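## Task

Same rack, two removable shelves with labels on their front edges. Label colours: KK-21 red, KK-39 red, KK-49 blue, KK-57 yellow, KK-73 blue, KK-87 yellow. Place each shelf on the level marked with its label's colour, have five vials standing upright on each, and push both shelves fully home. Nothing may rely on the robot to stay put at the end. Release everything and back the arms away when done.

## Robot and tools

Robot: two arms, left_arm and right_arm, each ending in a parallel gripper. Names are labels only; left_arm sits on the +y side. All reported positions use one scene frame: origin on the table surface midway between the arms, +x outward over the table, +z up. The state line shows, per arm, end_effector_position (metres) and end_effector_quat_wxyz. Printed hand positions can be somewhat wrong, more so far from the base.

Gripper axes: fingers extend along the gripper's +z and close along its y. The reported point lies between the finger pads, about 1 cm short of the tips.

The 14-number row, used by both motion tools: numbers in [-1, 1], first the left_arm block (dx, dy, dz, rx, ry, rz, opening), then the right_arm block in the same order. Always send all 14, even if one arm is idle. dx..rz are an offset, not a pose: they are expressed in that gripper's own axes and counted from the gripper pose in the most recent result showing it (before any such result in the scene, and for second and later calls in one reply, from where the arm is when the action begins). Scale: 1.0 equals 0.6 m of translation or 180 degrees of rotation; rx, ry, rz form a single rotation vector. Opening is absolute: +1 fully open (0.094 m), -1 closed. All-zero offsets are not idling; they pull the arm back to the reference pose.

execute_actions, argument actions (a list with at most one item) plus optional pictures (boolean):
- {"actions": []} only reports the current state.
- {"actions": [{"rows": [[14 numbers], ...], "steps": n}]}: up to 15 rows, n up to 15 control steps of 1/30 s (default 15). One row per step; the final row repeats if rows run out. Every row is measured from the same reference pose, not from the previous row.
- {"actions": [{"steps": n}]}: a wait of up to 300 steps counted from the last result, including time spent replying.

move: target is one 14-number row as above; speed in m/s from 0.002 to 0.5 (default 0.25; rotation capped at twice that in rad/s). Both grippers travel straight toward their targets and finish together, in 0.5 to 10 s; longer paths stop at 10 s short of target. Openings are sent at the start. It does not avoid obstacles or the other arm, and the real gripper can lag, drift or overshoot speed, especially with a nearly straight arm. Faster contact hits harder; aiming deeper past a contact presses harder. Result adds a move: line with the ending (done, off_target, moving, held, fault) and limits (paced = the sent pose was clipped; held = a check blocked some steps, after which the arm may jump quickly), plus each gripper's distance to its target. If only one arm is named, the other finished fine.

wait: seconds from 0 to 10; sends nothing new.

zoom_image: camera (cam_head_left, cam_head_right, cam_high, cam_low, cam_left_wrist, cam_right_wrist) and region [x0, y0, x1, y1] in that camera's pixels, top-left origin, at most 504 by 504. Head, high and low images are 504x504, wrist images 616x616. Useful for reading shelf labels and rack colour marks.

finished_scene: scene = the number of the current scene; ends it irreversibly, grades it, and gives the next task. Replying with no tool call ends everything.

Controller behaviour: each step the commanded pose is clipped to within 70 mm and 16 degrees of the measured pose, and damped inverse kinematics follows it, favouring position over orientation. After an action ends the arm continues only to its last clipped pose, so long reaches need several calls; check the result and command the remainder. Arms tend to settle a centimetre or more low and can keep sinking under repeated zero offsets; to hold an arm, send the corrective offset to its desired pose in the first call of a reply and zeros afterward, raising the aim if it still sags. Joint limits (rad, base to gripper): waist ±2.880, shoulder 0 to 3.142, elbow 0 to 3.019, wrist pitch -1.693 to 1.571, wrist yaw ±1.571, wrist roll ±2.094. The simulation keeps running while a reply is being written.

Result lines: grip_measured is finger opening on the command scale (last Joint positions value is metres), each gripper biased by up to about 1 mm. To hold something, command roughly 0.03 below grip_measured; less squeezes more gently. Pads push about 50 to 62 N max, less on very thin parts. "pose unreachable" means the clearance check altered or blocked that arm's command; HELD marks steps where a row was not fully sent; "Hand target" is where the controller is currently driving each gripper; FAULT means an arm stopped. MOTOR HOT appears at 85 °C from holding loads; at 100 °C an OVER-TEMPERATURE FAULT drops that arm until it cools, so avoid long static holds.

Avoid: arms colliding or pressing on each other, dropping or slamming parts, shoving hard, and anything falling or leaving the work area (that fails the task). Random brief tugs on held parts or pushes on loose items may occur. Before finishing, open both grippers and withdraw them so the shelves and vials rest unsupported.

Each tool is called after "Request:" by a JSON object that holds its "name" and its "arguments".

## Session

Request:
{"name": "execute_actions", "arguments": {"actions": []}}

Scene clock: 0.00 s of 9600.00 s.
left_arm: end_effector_position=(+0.4776, +0.3383, +0.4801) grip_measured=+1.000 end_effector_quat_wxyz=(+0.700, -0.040, +0.712, +0.047) | right_arm: end_effector_position=(+0.5278, -0.3473, +0.4866) grip_measured=+1.000 end_effector_quat_wxyz=(+0.701, +0.034, +0.711, -0.045)
Joint positions: left_arm=[-0.015  1.056  1.031  0.009  0.01   0.011  0.094] | right_arm=[-0.     1.044  1.04  -0.01  -0.002 -0.016  0.094]
Joint velocities: left_arm=[-0.005  0.015  0.007 -0.012  0.051  0.037  0.   ] | right_arm=[ 0.024 -0.015 -0.027  0.002 -0.051 -0.007  0.   ]
Motor temperatures (°C, as the motors report them): left_arm=[27 38 46 27 29 28] | right_arm=[27 40 48 29 27 29]
Hand target (left_arm): +0.478, +0.338, +0.496; +0.710, -0.040, +0.702, +0.048
Hand target (right_arm): +0.526, -0.347, +0.515; +0.718, +0.033, +0.693, -0.047

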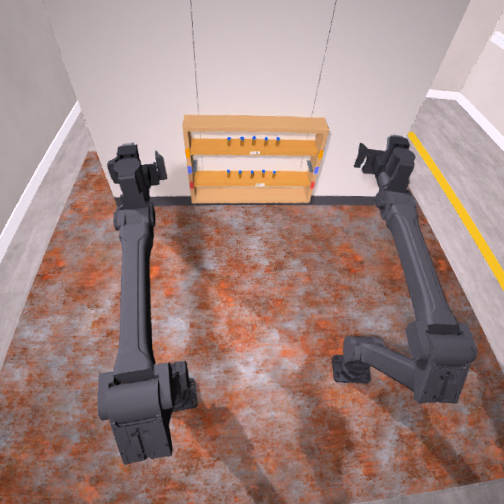

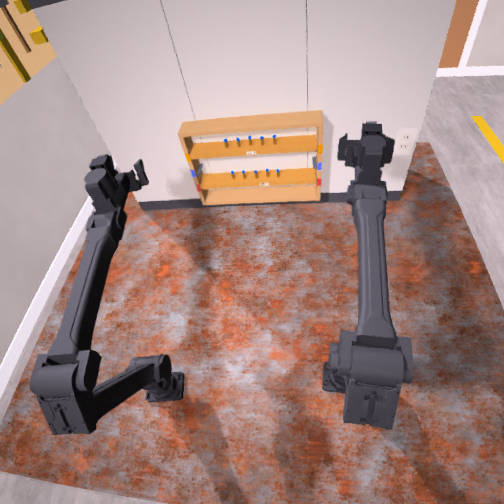

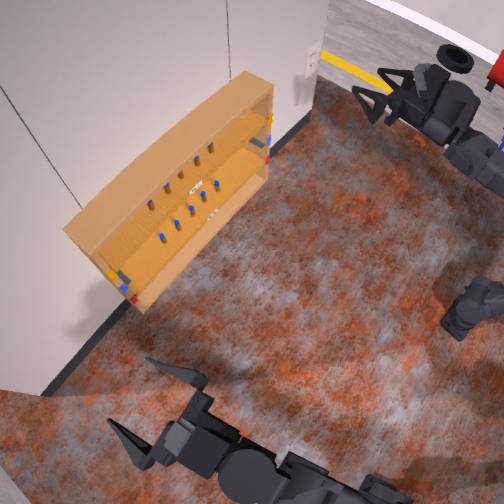

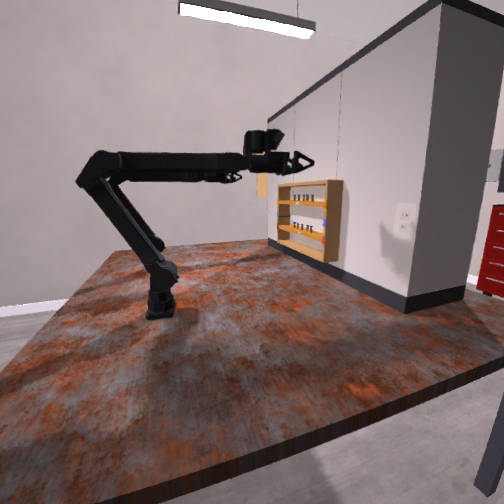

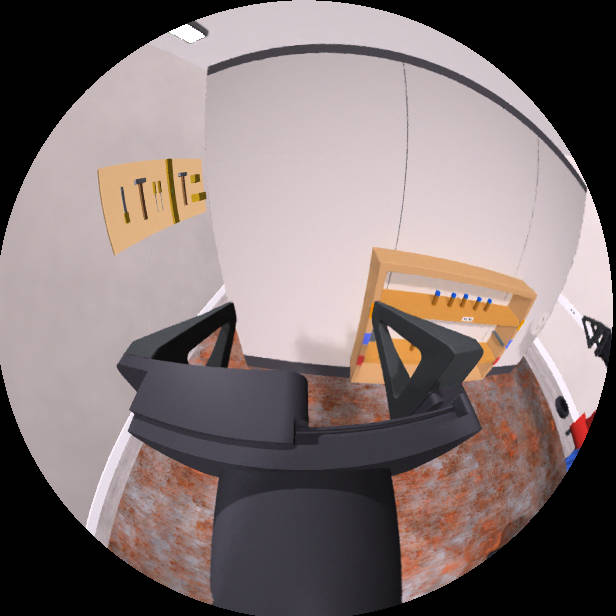

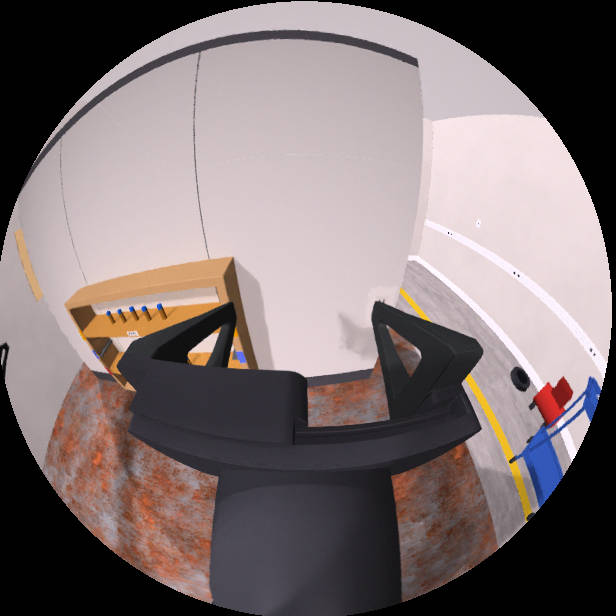

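Request:
{"name": "zoom_image", "arguments": {"camera": "cam_head_left", "region": [175, 110, 335, 210]}}

Request:
{"name": "zoom_image", "arguments": {"camera": "cam_left_wrist", "region": [430, 290, 510, 340]}}

Request:
{"name": "zoom_image", "arguments": {"camera": "cam_right_wrist", "region": [95, 300, 175, 350]}}

Request:
{"name": "zoom_image", "arguments": {"camera": "cam_head_left", "region": [235, 140, 285, 195]}}

Request:
{"name": "zoom_image", "arguments": {"camera": "cam_high", "region": [170, 165, 240, 235]}}

Region (175, 110, 335, 210) of cam_head_left's 504x504 image, scaled by 3.150, with more detail than that image has; it fills the top 315 rows of this view, and the rest is white.

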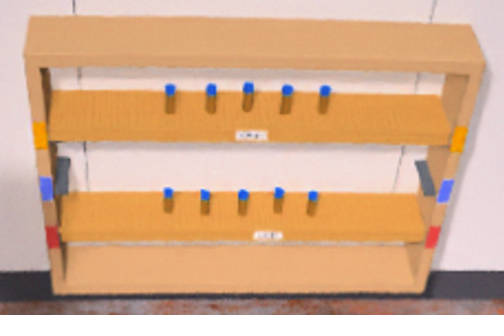

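Region (430, 290, 510, 340) of cam_left_wrist's 616x616 image, scaled by 6.300, with more detail than that image has; it fills the top 315 rows of this view, and the rest is white.

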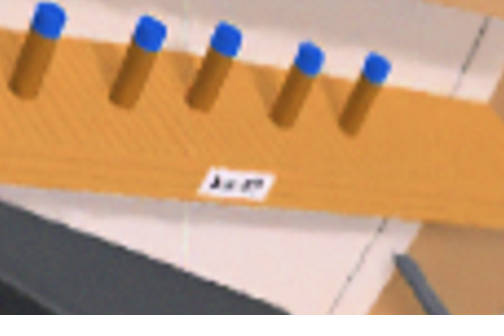

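Region (95, 300, 175, 350) of cam_right_wrist's 616x616 image, scaled by 6.300, with more detail than that image has; it fills the top 315 rows of this view, and the rest is white.

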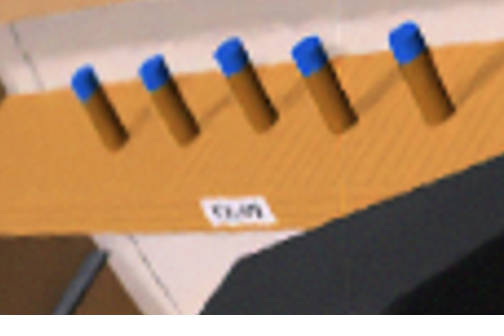

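Region (235, 140, 285, 195) of cam_head_left's 504x504 image, scaled by 9.164, with more detail than that image has; it fills the left 458 columns of this view, and the rest is white.

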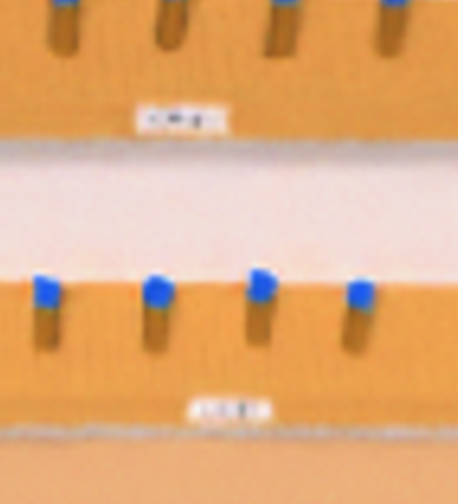

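Region (170, 165, 240, 235) of cam_high's 504x504 image, scaled by 7.200, with more detail than that image has.

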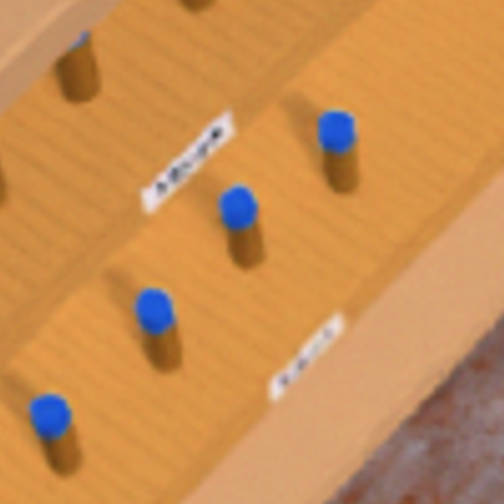

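Request:
{"name": "move", "arguments": {"target": [0.2363,-0.3392,0.1009,0.035,0.0266,-0.5025,1.0, 0.3053,0.3328,0.0213,-0.0315,0.0245,0.5044,1.0], "speed": 0.4}}

Scene clock: 48.07 s of 9600.00 s.
left_arm: end_effector_position=(+0.5592, +0.1482, +0.3356) grip_measured=+1.000 end_effector_quat_wxyz=(+0.502, -0.500, +0.508, -0.489) | right_arm: end_effector_position=(+0.5616, -0.1565, +0.3000) grip_measured=+1.000 end_effector_quat_wxyz=(+0.504, +0.500, +0.509, +0.487)
Joint positions: left_arm=[-0.428  1.419  0.942  0.46  -0.284 -1.553  0.094] | right_arm=[0.454 1.353 0.771 0.562 0.347 1.551 0.094]
Joint velocities: left_arm=[-0.015 -0.005 -0.007 -0.007 -0.037 -0.007  0.   ] | right_arm=[ 0.005  0.005 -0.002 -0.002 -0.007  0.007  0.   ]
Motor temperatures (°C, as the motors report them): left_arm=[27 37 56 27 29 28] | right_arm=[27 40 59 29 27 29]
Hand target (left_arm): +0.561, +0.144, +0.338; +0.502, -0.498, +0.501, -0.499
Hand target (right_arm): +0.562, -0.151, +0.304; +0.502, +0.498, +0.501, +0.498
Off the commanded pose (left_arm): 0.003 m, 2 deg.
Off the commanded pose (right_arm): 0.004 m, 2 deg.
After step 90, 42.40 s passed at rest.
move: done
camera_calibration (this result's frames):
cam_left_wrist: T_world_to_cam=[[0.00744032, -0.0228265, 0.999712, -0.334703], [-0.581012, -0.81377, -0.0142567, 0.45817], [0.813861, -0.580739, -0.0193172, -0.237912], [0, 0, 0, 1]] pos_world=[0.46232, 0.22704, 0.336543]
cam_right_wrist: T_world_to_cam=[[-0.0183418, -0.0227715, -0.999572, 0.307169], [-0.581542, 0.813478, -0.00786091, 0.461476], [0.813309, 0.58115, -0.0281633, -0.234741], [0, 0, 0, 1]] pos_world=[0.464919, -0.231986, 0.304054]

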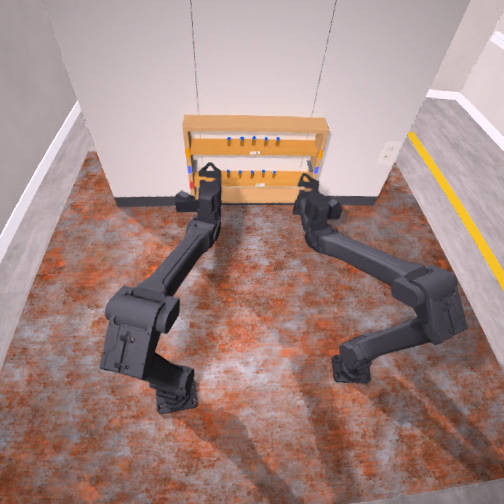

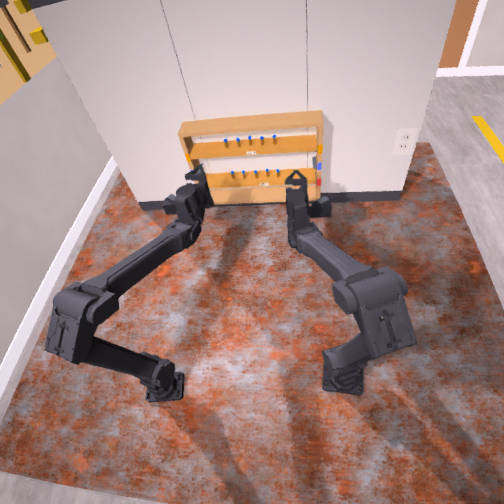

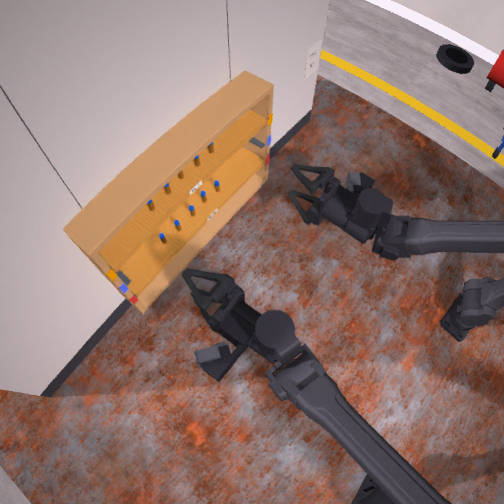

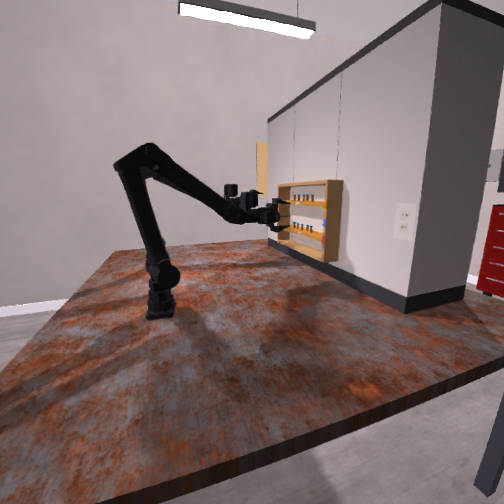

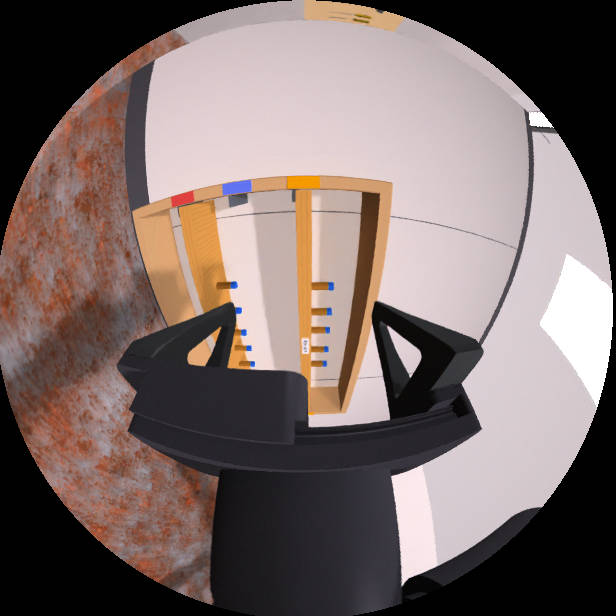

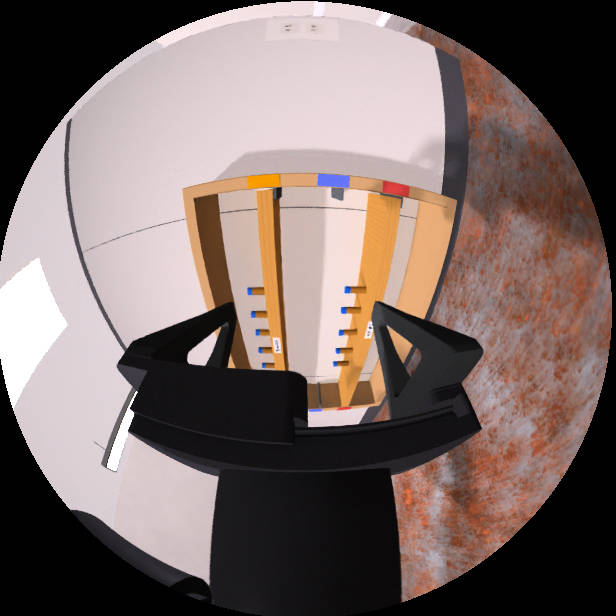

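Request:
{"name": "zoom_image", "arguments": {"camera": "cam_left_wrist", "region": [280, 320, 340, 370]}}

Request:
{"name": "zoom_image", "arguments": {"camera": "cam_right_wrist", "region": [245, 320, 305, 370]}}

Request:
{"name": "zoom_image", "arguments": {"camera": "cam_right_wrist", "region": [335, 305, 395, 355]}}

Region (280, 320, 340, 370) of cam_left_wrist's 616x616 image, scaled by 8.400, with more detail than that image has.

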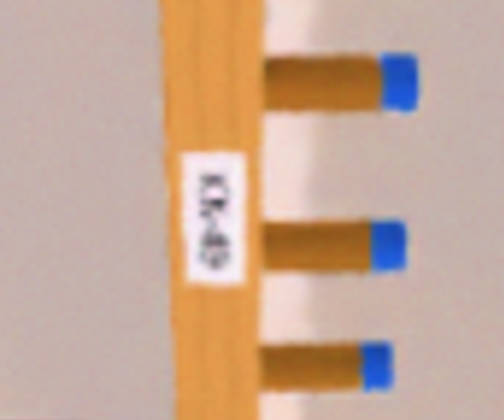

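Region (245, 320, 305, 370) of cam_right_wrist's 616x616 image, scaled by 8.400, with more detail than that image has.

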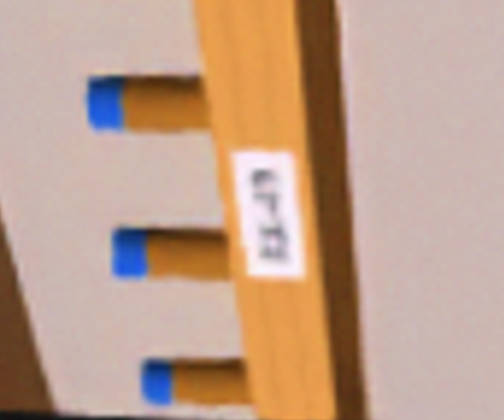

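Region (335, 305, 395, 355) of cam_right_wrist's 616x616 image, scaled by 8.400, with more detail than that image has.

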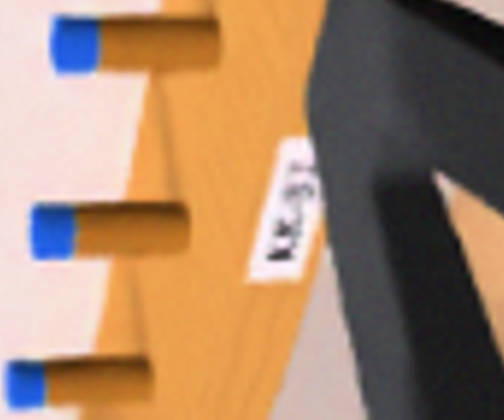

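Request:
{"name": "zoom_image", "arguments": {"camera": "cam_left_wrist", "region": [160, 165, 400, 305]}}

Request:
{"name": "zoom_image", "arguments": {"camera": "cam_right_wrist", "region": [180, 165, 420, 305]}}

Request:
{"name": "zoom_image", "arguments": {"camera": "cam_left_wrist", "region": [270, 170, 340, 230]}}

Request:
{"name": "zoom_image", "arguments": {"camera": "cam_right_wrist", "region": [235, 165, 305, 225]}}

Region (160, 165, 400, 305) of cam_left_wrist's 616x616 image, scaled by 2.100, with more detail than that image has; it fills the top 294 rows of this view, and the rest is white.

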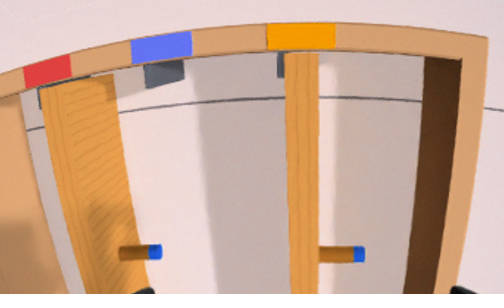

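Region (180, 165, 420, 305) of cam_right_wrist's 616x616 image, scaled by 2.100, with more detail than that image has; it fills the top 294 rows of this view, and the rest is white.

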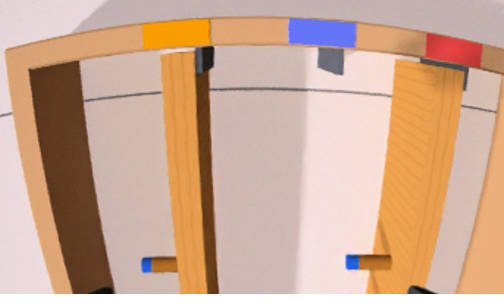

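Region (270, 170, 340, 230) of cam_left_wrist's 616x616 image, scaled by 7.200, with more detail than that image has; it fills the top 432 rows of this view, and the rest is white.

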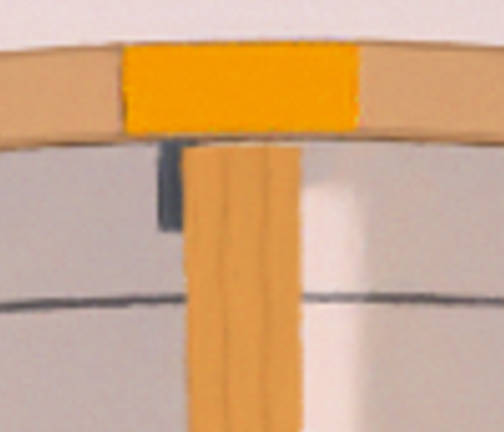

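Region (235, 165, 305, 225) of cam_right_wrist's 616x616 image, scaled by 7.200, with more detail than that image has; it fills the top 432 rows of this view, and the rest is white.

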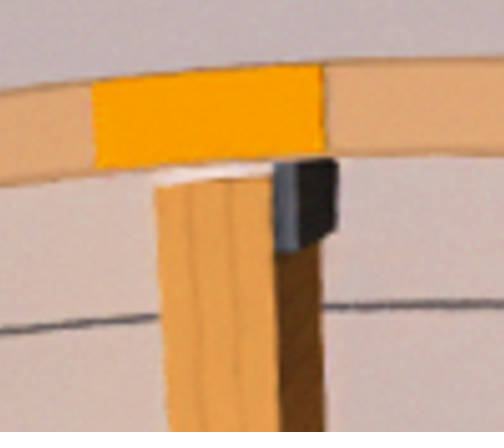

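Request:
{"name": "execute_actions", "arguments": {"actions": [{"rows": [[0.0029,-0.0082,0.0099,0.007,0.0012,-0.006,0.95, 0.0046,0.0203,0.0091,-0.0097,0.0017,0.008,0.95],[-0.0008,-0.0130,0.0190,0.008,0.0008,-0.007,0.9, 0.0001,0.0356,0.0207,-0.0133,0.0012,0.010,0.9],[-0.0037,-0.0172,0.0297,0.0087,0.0005,-0.008,0.85, -0.0035,0.0514,0.0336,-0.0163,0.0008,0.0115,0.85],[-0.0053,-0.0196,0.0405,0.0091,0.0003,-0.009,0.8, -0.0056,0.0649,0.0455,-0.0181,0.0006,0.0125,0.8],[-0.0050,-0.0198,0.0492,0.0091,0.0003,-0.010,0.75, -0.0055,0.0726,0.0540,-0.0181,0.0006,0.013,0.75],[-0.0046,-0.0199,0.0578,0.0091,0.0003,-0.011,0.7, -0.0054,0.0802,0.0626,-0.0181,0.0006,0.0134,0.7],[-0.0042,-0.0200,0.0665,0.0091,0.0003,-0.0118,0.65, -0.0052,0.0879,0.0711,-0.0181,0.0006,0.0134,0.65],[-0.0039,-0.0202,0.0752,0.0091,0.0003,-0.0118,0.6, -0.0051,0.0955,0.0796,-0.0181,0.0006,0.0134,0.6],[-0.0035,-0.0203,0.0838,0.0091,0.0003,-0.0118,0.55, -0.0049,0.1032,0.0882,-0.0181,0.0006,0.0134,0.55],[-0.0031,-0.0205,0.0925,0.0091,0.0003,-0.0118,0.5, -0.0048,0.1100,0.0967,-0.0181,0.0006,0.0134,0.5],[-0.0027,-0.0207,0.1012,0.0091,0.0003,-0.0118,0.45, -0.0046,0.1160,0.1053,-0.0181,0.0006,0.0134,0.45],[-0.0024,-0.0208,0.1098,0.0091,0.0003,-0.0118,0.4, -0.0043,0.1200,0.1139,-0.0181,0.0006,0.0134,0.4],[-0.0021,-0.0210,0.1185,0.0091,0.0003,-0.0118,0.4, -0.0041,0.1222,0.1225,-0.0181,0.0006,0.0134,0.4],[-0.0018,-0.0211,0.1272,0.0091,0.0003,-0.0118,0.4, -0.0037,0.1223,0.1312,-0.0181,0.0006,0.0134,0.4],[-0.0014,-0.0213,0.1358,0.0091,0.0003,-0.0118,0.4, -0.0034,0.1225,0.1398,-0.0181,0.0006,0.0134,0.4]], "steps": 15}], "pictures": false}}

Request:
{"name": "execute_actions", "arguments": {"actions": [{"rows": [[-0.0047,-0.0217,0.0503,0.0072,-0.0013,-0.0048,0.4, -0.0046,0.0458,0.0562,-0.0126,-0.0019,0.0067,0.4],[-0.0044,-0.0218,0.0590,0.0072,-0.0013,-0.0048,0.4, -0.0044,0.0458,0.0645,-0.0126,-0.0019,0.0067,0.4],[-0.0041,-0.0219,0.0677,0.0072,-0.0013,-0.0048,0.4, -0.0041,0.0458,0.0728,-0.0126,-0.0019,0.0067,0.4],[-0.0038,-0.0220,0.0763,0.0072,-0.0013,-0.0048,0.4, -0.0038,0.0458,0.0812,-0.0126,-0.0019,0.0067,0.4],[-0.0035,-0.0221,0.0850,0.0072,-0.0013,-0.0048,0.4, -0.0036,0.0458,0.0895,-0.0126,-0.0019,0.0067,0.4],[-0.0032,-0.0222,0.0937,0.0072,-0.0013,-0.0048,0.4, -0.0033,0.0458,0.0978,-0.0126,-0.0019,0.0067,0.4],[-0.0029,-0.0223,0.1023,0.0072,-0.0013,-0.0048,0.4, -0.0031,0.0458,0.1062,-0.0126,-0.0019,0.0067,0.4],[-0.0026,-0.0224,0.1110,0.0072,-0.0013,-0.0048,0.4, -0.0028,0.0458,0.1143,-0.0126,-0.0019,0.0067,0.4],[-0.0023,-0.0225,0.1190,0.0072,-0.0013,-0.0048,0.4, -0.0026,0.0458,0.1220,-0.0126,-0.0019,0.0067,0.4],[-0.0020,-0.0226,0.1260,0.0072,-0.0013,-0.0048,0.4, -0.0024,0.0458,0.1287,-0.0126,-0.0019,0.0067,0.4],[-0.0018,-0.0226,0.1320,0.0072,-0.0013,-0.0048,0.4, -0.0022,0.0458,0.1343,-0.0126,-0.0019,0.0067,0.4],[-0.0016,-0.0227,0.1367,0.0072,-0.0013,-0.0048,0.4, -0.0021,0.0458,0.1388,-0.0126,-0.0019,0.0067,0.4],[-0.0015,-0.0227,0.1403,0.0072,-0.0013,-0.0048,0.4, -0.0020,0.0458,0.1423,-0.0126,-0.0019,0.0067,0.4],[-0.0014,-0.0227,0.1427,0.0072,-0.0013,-0.0048,0.4, -0.0019,0.0458,0.1445,-0.0126,-0.0019,0.0067,0.4],[-0.0014,-0.0227,0.1438,0.0072,-0.0013,-0.0048,0.4, -0.0019,0.0458,0.1455,-0.0126,-0.0019,0.0067,0.4]], "steps": 15}], "pictures": false}}

Request:
{"name": "execute_actions", "arguments": {"actions": [{"steps": 12}]}}

Scene clock: 168.57 s of 9600.00 s.
left_arm: end_effector_position=(+0.6151, +0.1482, +0.3265) grip_measured=+0.402 end_effector_quat_wxyz=(+0.494, -0.504, +0.508, -0.495) | right_arm: end_effector_position=(+0.6145, -0.1576, +0.3541) grip_measured=+0.403 end_effector_quat_wxyz=(+0.504, +0.494, +0.497, +0.506)
Joint positions: left_arm=[-0.394  1.562  1.078  0.46  -0.241 -1.573  0.066] | right_arm=[0.407 1.415 0.967 0.468 0.288 1.564 0.066]
Joint velocities: left_arm=[ 0.063  0.357  0.413  0.007  0.081 -0.022  0.001] | right_arm=[-0.063  0.337  0.574 -0.076 -0.081 -0.037  0.   ]
Motor temperatures (°C, as the motors report them): left_arm=[27 37 53 27 29 28] | right_arm=[27 39 53 29 27 29]
Hand target (left_arm): +0.637, +0.151, +0.347; +0.500, -0.501, +0.492, -0.506
Hand target (right_arm): +0.641, -0.160, +0.372; +0.507, +0.496, +0.485, +0.512
Off the commanded pose (left_arm): 0.033 m, 2 deg.
Off the commanded pose (right_arm): 0.037 m, 2 deg.
Steps of this call (steps 1 to 90: nothing new was sent; then 117.00 s passed at rest; steps 91 to 105: all 15 steps of this action). Readings (end_effector_position):
91: left_arm (+0.5592, +0.1480, +0.3356) | right_arm (+0.5616, -0.1563, +0.2999)
92: left_arm (+0.5593, +0.1473, +0.3354) | right_arm (+0.5616, -0.1554, +0.2999)
94: left_arm (+0.5605, +0.1458, +0.3338) | right_arm (+0.5621, -0.1534, +0.3006)
98: left_arm (+0.5758, +0.1465, +0.3292) | right_arm (+0.5742, -0.1563, +0.3116)
105: the state above

Scene clock: 169.07 s of 9600.00 s.
left_arm: end_effector_position=(+0.6853, +0.1456, +0.3249) grip_measured=+0.402 end_effector_quat_wxyz=(+0.494, -0.502, +0.506, -0.498) | right_arm: end_effector_position=(+0.6816, -0.1549, +0.3499) grip_measured=+0.403 end_effector_quat_wxyz=(+0.500, +0.495, +0.501, +0.504)
Joint positions: left_arm=[-0.368  1.729  1.283  0.43  -0.211 -1.574  0.066] | right_arm=[0.373 1.579 1.146 0.441 0.25  1.566 0.066]
Joint velocities: left_arm=[ 0.015  0.142  0.198 -0.066  0.022 -0.007  0.   ] | right_arm=[-0.034  0.151  0.149 -0.051 -0.066  0.051 -0.001]
Motor temperatures (°C, as the motors report them): left_arm=[27 37 53 27 29 28] | right_arm=[27 39 53 29 27 29]
Hand target (left_arm): +0.700, +0.150, +0.338; +0.497, -0.503, +0.497, -0.503
Hand target (right_arm): +0.697, -0.160, +0.384; +0.510, +0.490, +0.480, +0.519
Off the commanded pose (left_arm): 0.021 m, 1 deg.
Off the commanded pose (right_arm): 0.039 m, 3 deg.
Steps of this call (steps 1 to 15: all 15 steps of this action). Readings (end_effector_position):
1: left_arm (+0.6203, +0.1475, +0.3265) | right_arm (+0.6201, -0.1567, +0.3584)
2: left_arm (+0.6252, +0.1468, +0.3270) | right_arm (+0.6251, -0.1558, +0.3610)
4: left_arm (+0.6353, +0.1466, +0.3268) | right_arm (+0.6344, -0.1558, +0.3634)
8: left_arm (+0.6559, +0.1462, +0.3261) | right_arm (+0.6535, -0.1560, +0.3596)
15: the state above

Scene clock: 169.47 s of 9600.00 s.
left_arm: end_effector_position=(+0.6882, +0.1458, +0.3230) grip_measured=+0.402 end_effector_quat_wxyz=(+0.493, -0.503, +0.507, -0.497) | right_arm: end_effector_position=(+0.6844, -0.1546, +0.3494) grip_measured=+0.403 end_effector_quat_wxyz=(+0.500, +0.495, +0.501, +0.503)
Joint positions: left_arm=[-0.367  1.737  1.291  0.425 -0.21  -1.574  0.066] | right_arm=[0.373 1.586 1.154 0.439 0.249 1.566 0.066]
Joint velocities: left_arm=[ 0.005 -0.005  0.012 -0.007 -0.066  0.022 -0.001] | right_arm=[-0.034  0.005 -0.022  0.002 -0.007 -0.037  0.   ]
Motor temperatures (°C, as the motors report them): left_arm=[27 37 53 27 29 28] | right_arm=[27 39 54 29 27 29]
Hand target (left_arm): +0.700, +0.150, +0.338; +0.497, -0.503, +0.497, -0.503
Hand target (right_arm): +0.697, -0.160, +0.384; +0.510, +0.490, +0.480, +0.519
Off the commanded pose (left_arm): 0.020 m, 1 deg.
Off the commanded pose (right_arm): 0.038 m, 3 deg.
Steps of this call (steps 1 to 12: nothing new was sent). Readings (end_effector_position):
1: left_arm (+0.6870, +0.1457, +0.3244) | right_arm (+0.6832, -0.1547, +0.3493)
2: left_arm (+0.6878, +0.1455, +0.3235) | right_arm (+0.6840, -0.1547, +0.3487)
4: left_arm (+0.6882, +0.1458, +0.3231) | right_arm (+0.6842, -0.1547, +0.3485)
8: left_arm (+0.6882, +0.1458, +0.3230) | right_arm (+0.6844, -0.1546, +0.3494)
12: the state above
camera_calibration (this result's frames):
cam_left_wrist: T_world_to_cam=[[0.0109938, -0.00148012, 0.999938, -0.328796], [-0.590298, -0.807168, 0.00529526, 0.530063], [0.807111, -0.59032, -0.00974759, -0.341566], [0, 0, 0, 1]] pos_world=[0.592191, 0.225731, 0.322639]
cam_right_wrist: T_world_to_cam=[[0.00711638, 0.000524864, -0.999975, 0.345244], [-0.594895, 0.803794, -0.00381172, 0.538037], [0.803772, 0.594907, 0.00603235, -0.337605], [0, 0, 0, 1]] pos_world=[0.588976, -0.231809, 0.349323]

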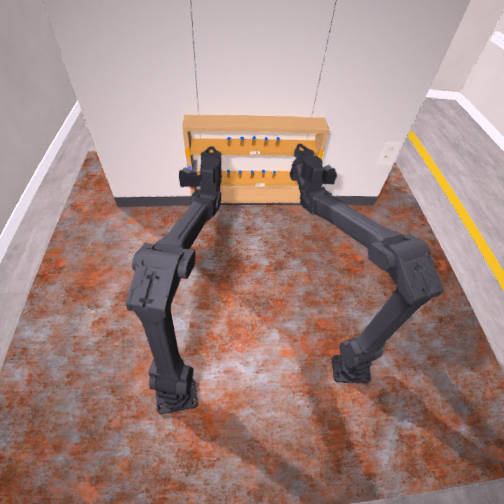

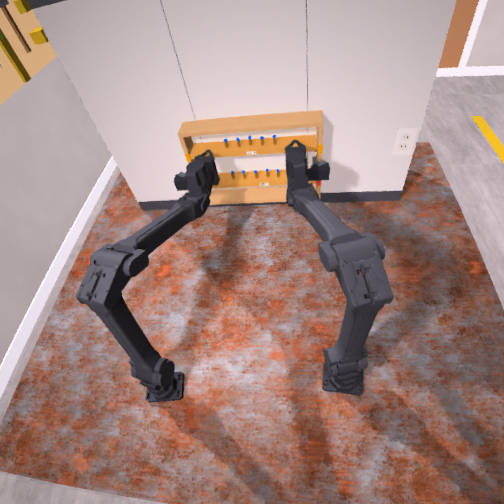

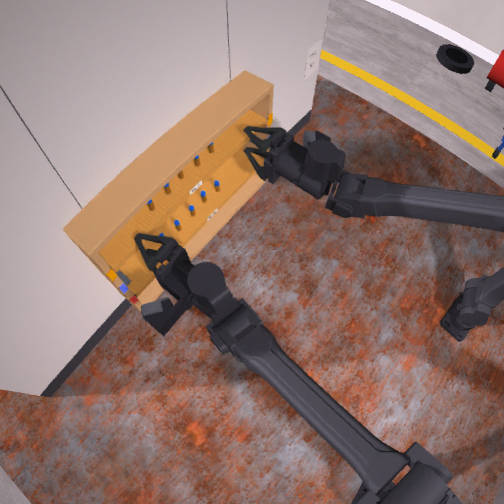

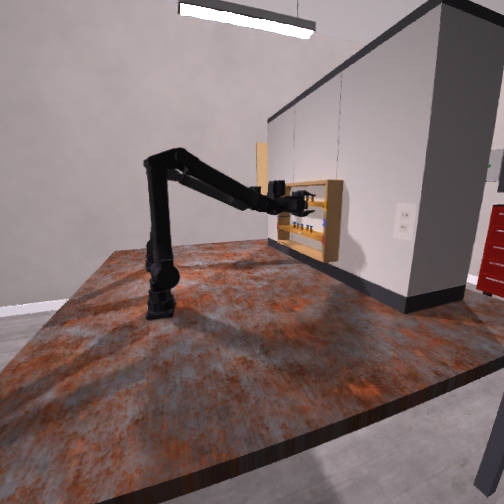

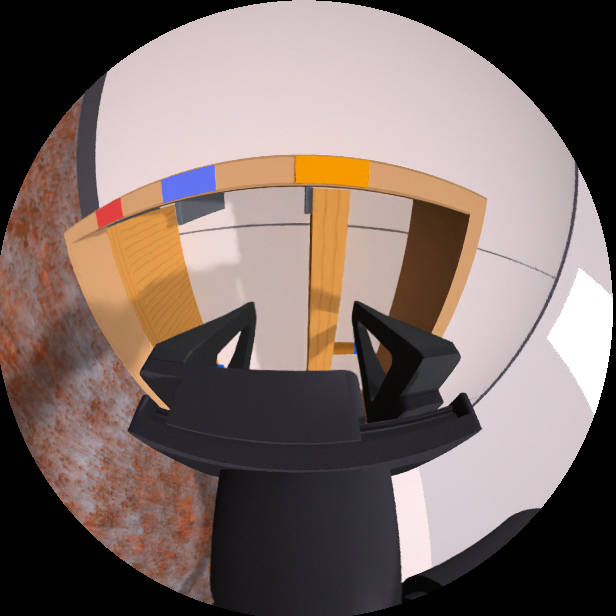

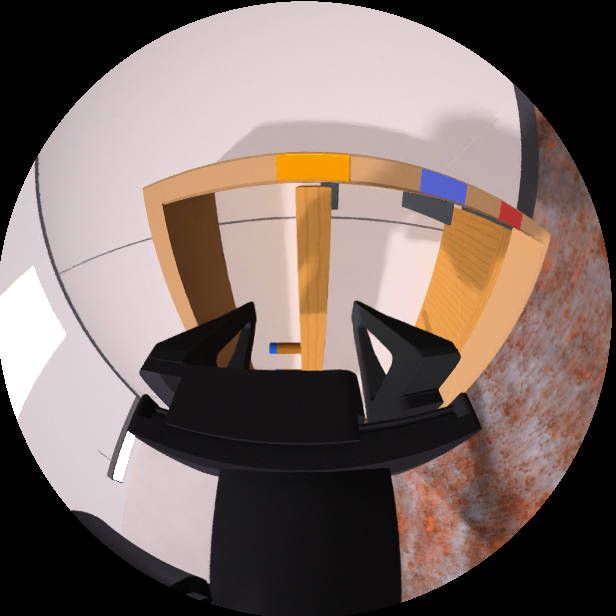

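Request:
{"name": "zoom_image", "arguments": {"camera": "cam_left_wrist", "region": [234, 270, 374, 350]}}

Request:
{"name": "zoom_image", "arguments": {"camera": "cam_right_wrist", "region": [234, 270, 374, 350]}}

Request:
{"name": "zoom_image", "arguments": {"camera": "cam_left_wrist", "region": [140, 145, 390, 245]}}

Request:
{"name": "zoom_image", "arguments": {"camera": "cam_right_wrist", "region": [240, 145, 490, 245]}}

Region (234, 270, 374, 350) of cam_left_wrist's 616x616 image, scaled by 3.600, with more detail than that image has; it fills the top 288 rows of this view, and the rest is white.

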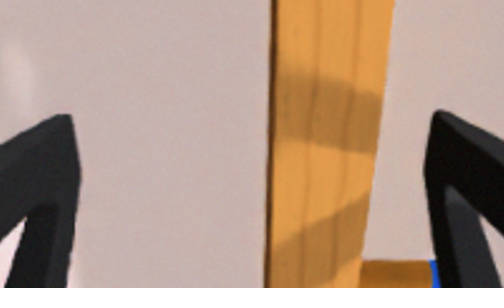

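Region (234, 270, 374, 350) of cam_right_wrist's 616x616 image, scaled by 3.600, with more detail than that image has; it fills the top 288 rows of this view, and the rest is white.

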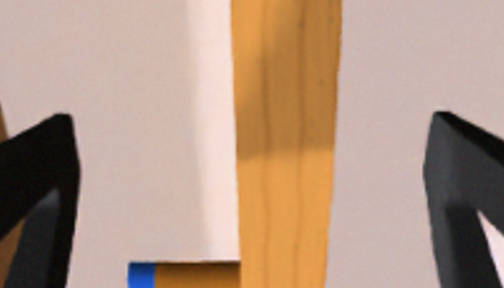

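Region (140, 145, 390, 245) of cam_left_wrist's 616x616 image, scaled by 2.016, with more detail than that image has; it fills the top 202 rows of this view, and the rest is white.

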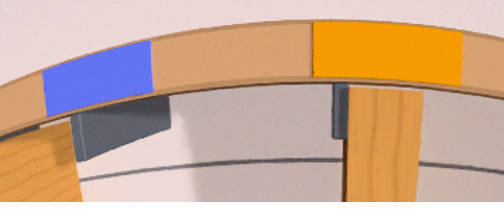

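Region (240, 145, 490, 245) of cam_right_wrist's 616x616 image, scaled by 2.016, with more detail than that image has; it fills the top 202 rows of this view, and the rest is white.

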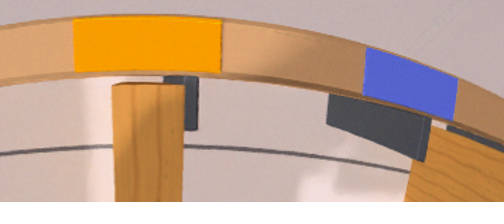

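Request:
{"name": "execute_actions", "arguments": {"actions": [{"rows": [[-0.0059,-0.0261,0.0237,0.0066,-0.0026,-0.0036,0.4, -0.0079,0.0560,0.0307,-0.0163,-0.0033,0.0067,0.4],[-0.0059,-0.0270,0.0266,0.0069,-0.0027,-0.0032,0.4, -0.0078,0.0551,0.0340,-0.0161,-0.0035,0.0062,0.4],[-0.0057,-0.0284,0.0307,0.0073,-0.0029,-0.0028,0.4, -0.0077,0.0539,0.0386,-0.0158,-0.0037,0.0055,0.4],[-0.0056,-0.0299,0.0353,0.0077,-0.0031,-0.0022,0.4, -0.0076,0.0525,0.0439,-0.0155,-0.0039,0.0047,0.4],[-0.0055,-0.0315,0.0399,0.0082,-0.0033,-0.0016,0.4, -0.0075,0.0511,0.0492,-0.0151,-0.0042,0.0038,0.4],[-0.0053,-0.0330,0.0445,0.0086,-0.0035,-0.0011,0.4, -0.0074,0.0497,0.0544,-0.0148,-0.0044,0.0030,0.4],[-0.0052,-0.0346,0.0491,0.0091,-0.0037,-0.0005,0.4, -0.0073,0.0483,0.0597,-0.0145,-0.0047,0.0022,0.4],[-0.0051,-0.0361,0.0537,0.0095,-0.0039,0.0001,0.4, -0.0072,0.0469,0.0650,-0.0141,-0.0050,0.0014,0.4],[-0.0049,-0.0377,0.0584,0.0100,-0.0041,0.0006,0.35, -0.0071,0.0455,0.0703,-0.0138,-0.0052,0.0006,0.35],[-0.0048,-0.0392,0.0630,0.0104,-0.0043,0.0012,0.28, -0.0070,0.0441,0.0756,-0.0135,-0.0055,-0.0002,0.28],[-0.0047,-0.0407,0.0676,0.0109,-0.0046,0.0017,0.2, -0.0070,0.0427,0.0808,-0.0132,-0.0057,-0.0011,0.2],[-0.0045,-0.0423,0.0722,0.0114,-0.0048,0.0023,0.1, -0.0069,0.0413,0.0861,-0.0128,-0.0060,-0.0019,0.1],[-0.0044,-0.0436,0.0762,0.0118,-0.0049,0.0028,0.0, -0.0068,0.0401,0.0907,-0.0125,-0.0062,-0.0026,0.0],[-0.0043,-0.0444,0.0785,0.0120,-0.0050,0.0031,-0.1, -0.0067,0.0394,0.0934,-0.0124,-0.0063,-0.0030,-0.1],[-0.0043,-0.0448,0.0797,0.0121,-0.0051,0.0032,-0.2, -0.0067,0.0390,0.0947,-0.0123,-0.0064,-0.0032,-0.2]], "steps": 15}], "pictures": false}}

Request:
{"name": "execute_actions", "arguments": {"actions": [{"steps": 12}]}}

Scene clock: 223.67 s of 9600.00 s.
left_arm: end_effector_position=(+0.7190, +0.1428, +0.3409) grip_measured=-0.144 end_effector_quat_wxyz=(+0.502, -0.497, +0.498, -0.503) | right_arm: end_effector_position=(+0.7201, -0.1532, +0.3495) grip_measured=-0.143 end_effector_quat_wxyz=(+0.504, +0.496, +0.499, +0.501)
Joint positions: left_arm=[-0.362  1.799  1.409  0.4   -0.21  -1.568  0.04 ] | right_arm=[0.361 1.672 1.26  0.422 0.246 1.562 0.04 ]
Joint velocities: left_arm=[ 0.024  0.151  0.212 -0.056  0.037  0.022 -0.109] | right_arm=[-0.034  0.22   0.159 -0.032  0.037 -0.022 -0.109]
Motor temperatures (°C, as the motors report them): left_arm=[27 39 60 27 29 28] | right_arm=[27 41 64 29 27 29]
Hand target (left_arm): +0.735, +0.149, +0.349; +0.510, -0.495, +0.496, -0.500
Hand target (right_arm): +0.738, -0.159, +0.373; +0.517, +0.488, +0.489, +0.505
Off the commanded pose (left_arm): 0.020 m, 1 deg.
Off the commanded pose (right_arm): 0.032 m, 2 deg.
Steps of this call (steps 1 to 90: nothing new was sent; then 50.70 s passed at rest; steps 91 to 105: all 15 steps of this action). Readings (end_effector_position):
91: left_arm (+0.6882, +0.1458, +0.3230) | right_arm (+0.6844, -0.1546, +0.3494)
92: left_arm (+0.6883, +0.1457, +0.3237) | right_arm (+0.6845, -0.1546, +0.3497)
94: left_arm (+0.6900, +0.1454, +0.3253) | right_arm (+0.6860, -0.1544, +0.3508)
98: left_arm (+0.6992, +0.1436, +0.3331) | right_arm (+0.6962, -0.1537, +0.3557)
105: the state above

Scene clock: 224.07 s of 9600.00 s.
left_arm: end_effector_position=(+0.7228, +0.1438, +0.3374) grip_measured=-0.198 end_effector_quat_wxyz=(+0.502, -0.498, +0.501, -0.499) | right_arm: end_effector_position=(+0.7252, -0.1536, +0.3399) grip_measured=-0.197 end_effector_quat_wxyz=(+0.502, +0.499, +0.505, +0.494)
Joint positions: left_arm=[-0.359  1.81   1.418  0.395 -0.21  -1.564  0.038] | right_arm=[0.359 1.69  1.267 0.416 0.246 1.558 0.038]
Joint velocities: left_arm=[-0.005 -0.005 -0.012 -0.012 -0.037 -0.037  0.   ] | right_arm=[-0.005 -0.005  0.002  0.012 -0.051 -0.095  0.001]
Motor temperatures (°C, as the motors report them): left_arm=[27 39 60 27 29 28] | right_arm=[27 41 64 29 27 29]
Hand target (left_arm): +0.735, +0.149, +0.349; +0.509, -0.495, +0.496, -0.500
Hand target (right_arm): +0.738, -0.159, +0.373; +0.517, +0.489, +0.489, +0.505
Off the commanded pose (left_arm): 0.018 m, 1 deg.
Off the commanded pose (right_arm): 0.037 m, 3 deg.
Steps of this call (steps 1 to 12: nothing new was sent). Readings (end_effector_position):
1: left_arm (+0.7208, +0.1430, +0.3406) | right_arm (+0.7223, -0.1535, +0.3473)
2: left_arm (+0.7219, +0.1431, +0.3403) | right_arm (+0.7236, -0.1534, +0.3448)
4: left_arm (+0.7227, +0.1438, +0.3384) | right_arm (+0.7248, -0.1534, +0.3410)
8: left_arm (+0.7228, +0.1438, +0.3374) | right_arm (+0.7251, -0.1536, +0.3396)
12: the state above
camera_calibration (this result's frames):
cam_left_wrist: T_world_to_cam=[[-0.012127, -0.00675795, 0.999904, -0.326061], [-0.584417, -0.811356, -0.0125715, 0.55127], [0.811363, -0.584513, 0.00588987, -0.379735], [0, 0, 0, 1]] pos_world=[0.626321, 0.223113, 0.335196]
cam_right_wrist: T_world_to_cam=[[-0.00584021, -0.0108159, -0.999924, 0.34301], [-0.586337, 0.81005, -0.00533747, 0.556705], [0.810046, 0.586262, -0.0110726, -0.371012], [0, 0, 0, 1]] pos_world=[0.628957, -0.229739, 0.341847]

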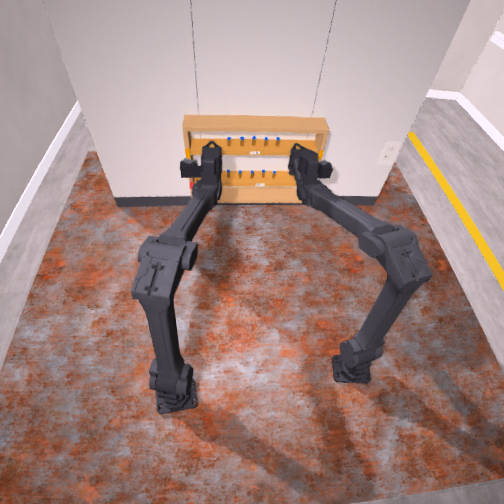

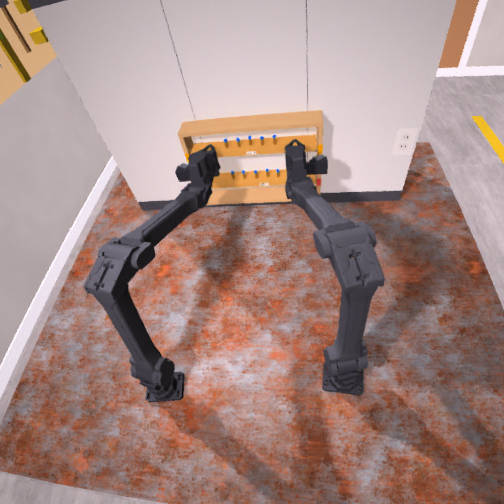

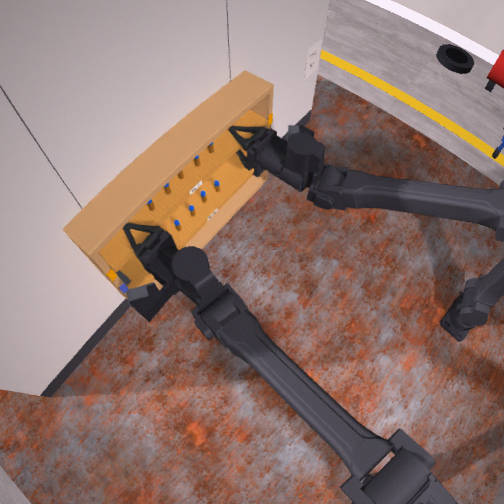

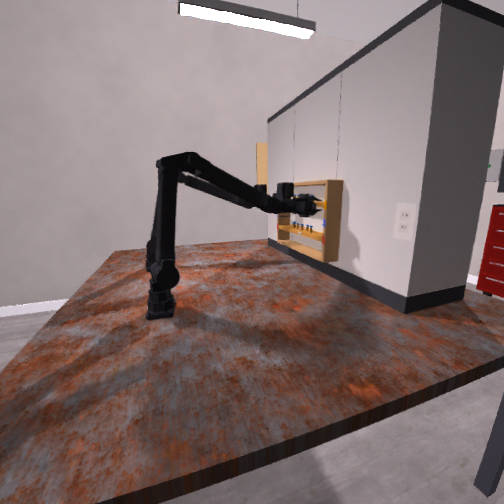

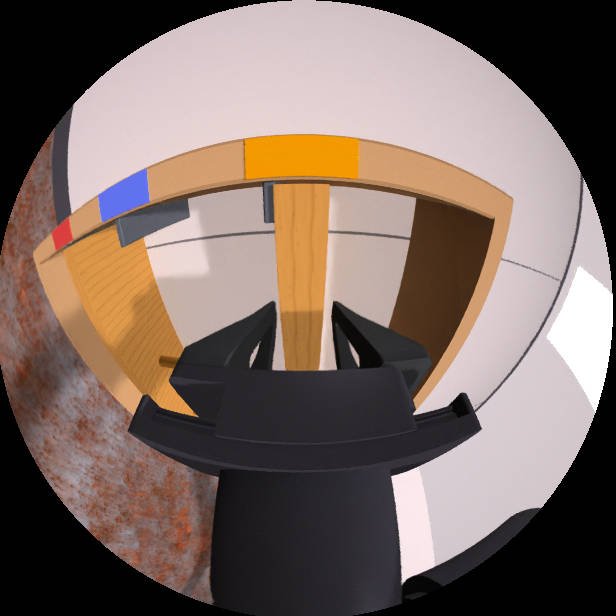

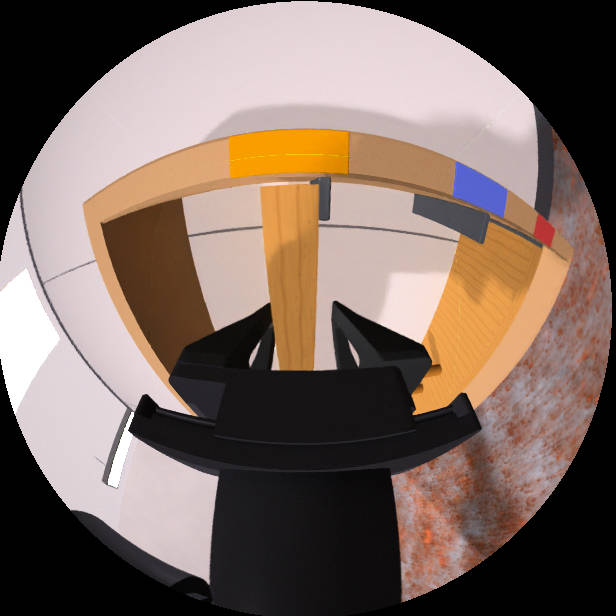

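Request:
{"name": "zoom_image", "arguments": {"camera": "cam_left_wrist", "region": [254, 290, 354, 375]}}

Request:
{"name": "zoom_image", "arguments": {"camera": "cam_right_wrist", "region": [254, 290, 354, 375]}}

Request:
{"name": "zoom_image", "arguments": {"camera": "cam_left_wrist", "region": [250, 160, 350, 230]}}

Request:
{"name": "zoom_image", "arguments": {"camera": "cam_right_wrist", "region": [245, 160, 345, 230]}}

Region (254, 290, 354, 375) of cam_left_wrist's 616x616 image, scaled by 5.040, with more detail than that image has; it fills the top 428 rows of this view, and the rest is white.

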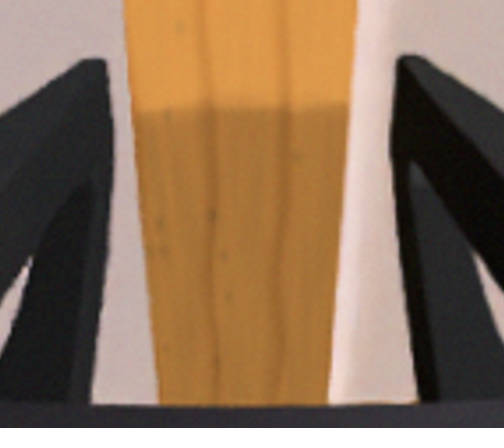

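Region (254, 290, 354, 375) of cam_right_wrist's 616x616 image, scaled by 5.040, with more detail than that image has; it fills the top 428 rows of this view, and the rest is white.

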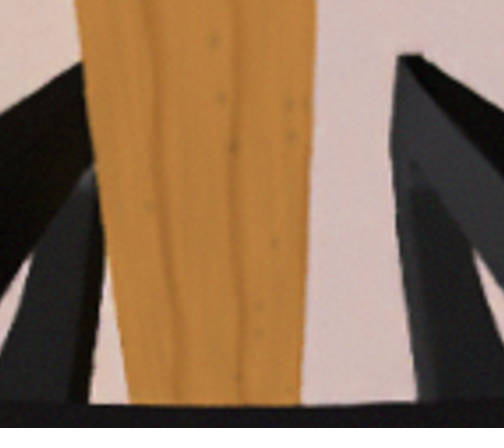

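Region (250, 160, 350, 230) of cam_left_wrist's 616x616 image, scaled by 5.040, with more detail than that image has; it fills the top 353 rows of this view, and the rest is white.

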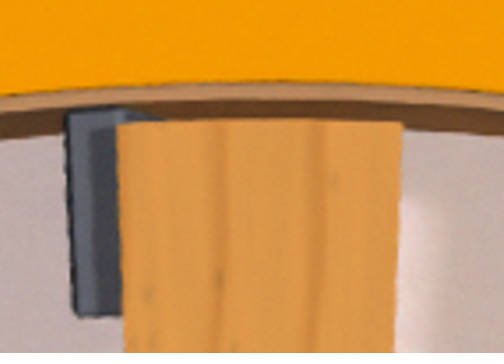

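Region (245, 160, 345, 230) of cam_right_wrist's 616x616 image, scaled by 5.040, with more detail than that image has; it fills the top 353 rows of this view, and the rest is white.

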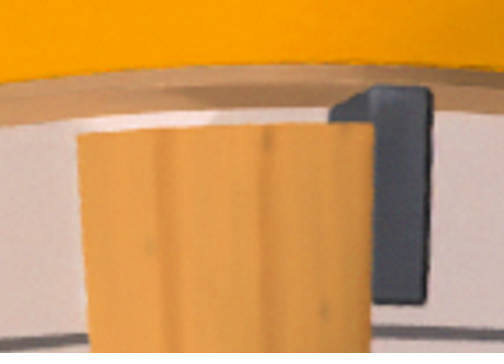

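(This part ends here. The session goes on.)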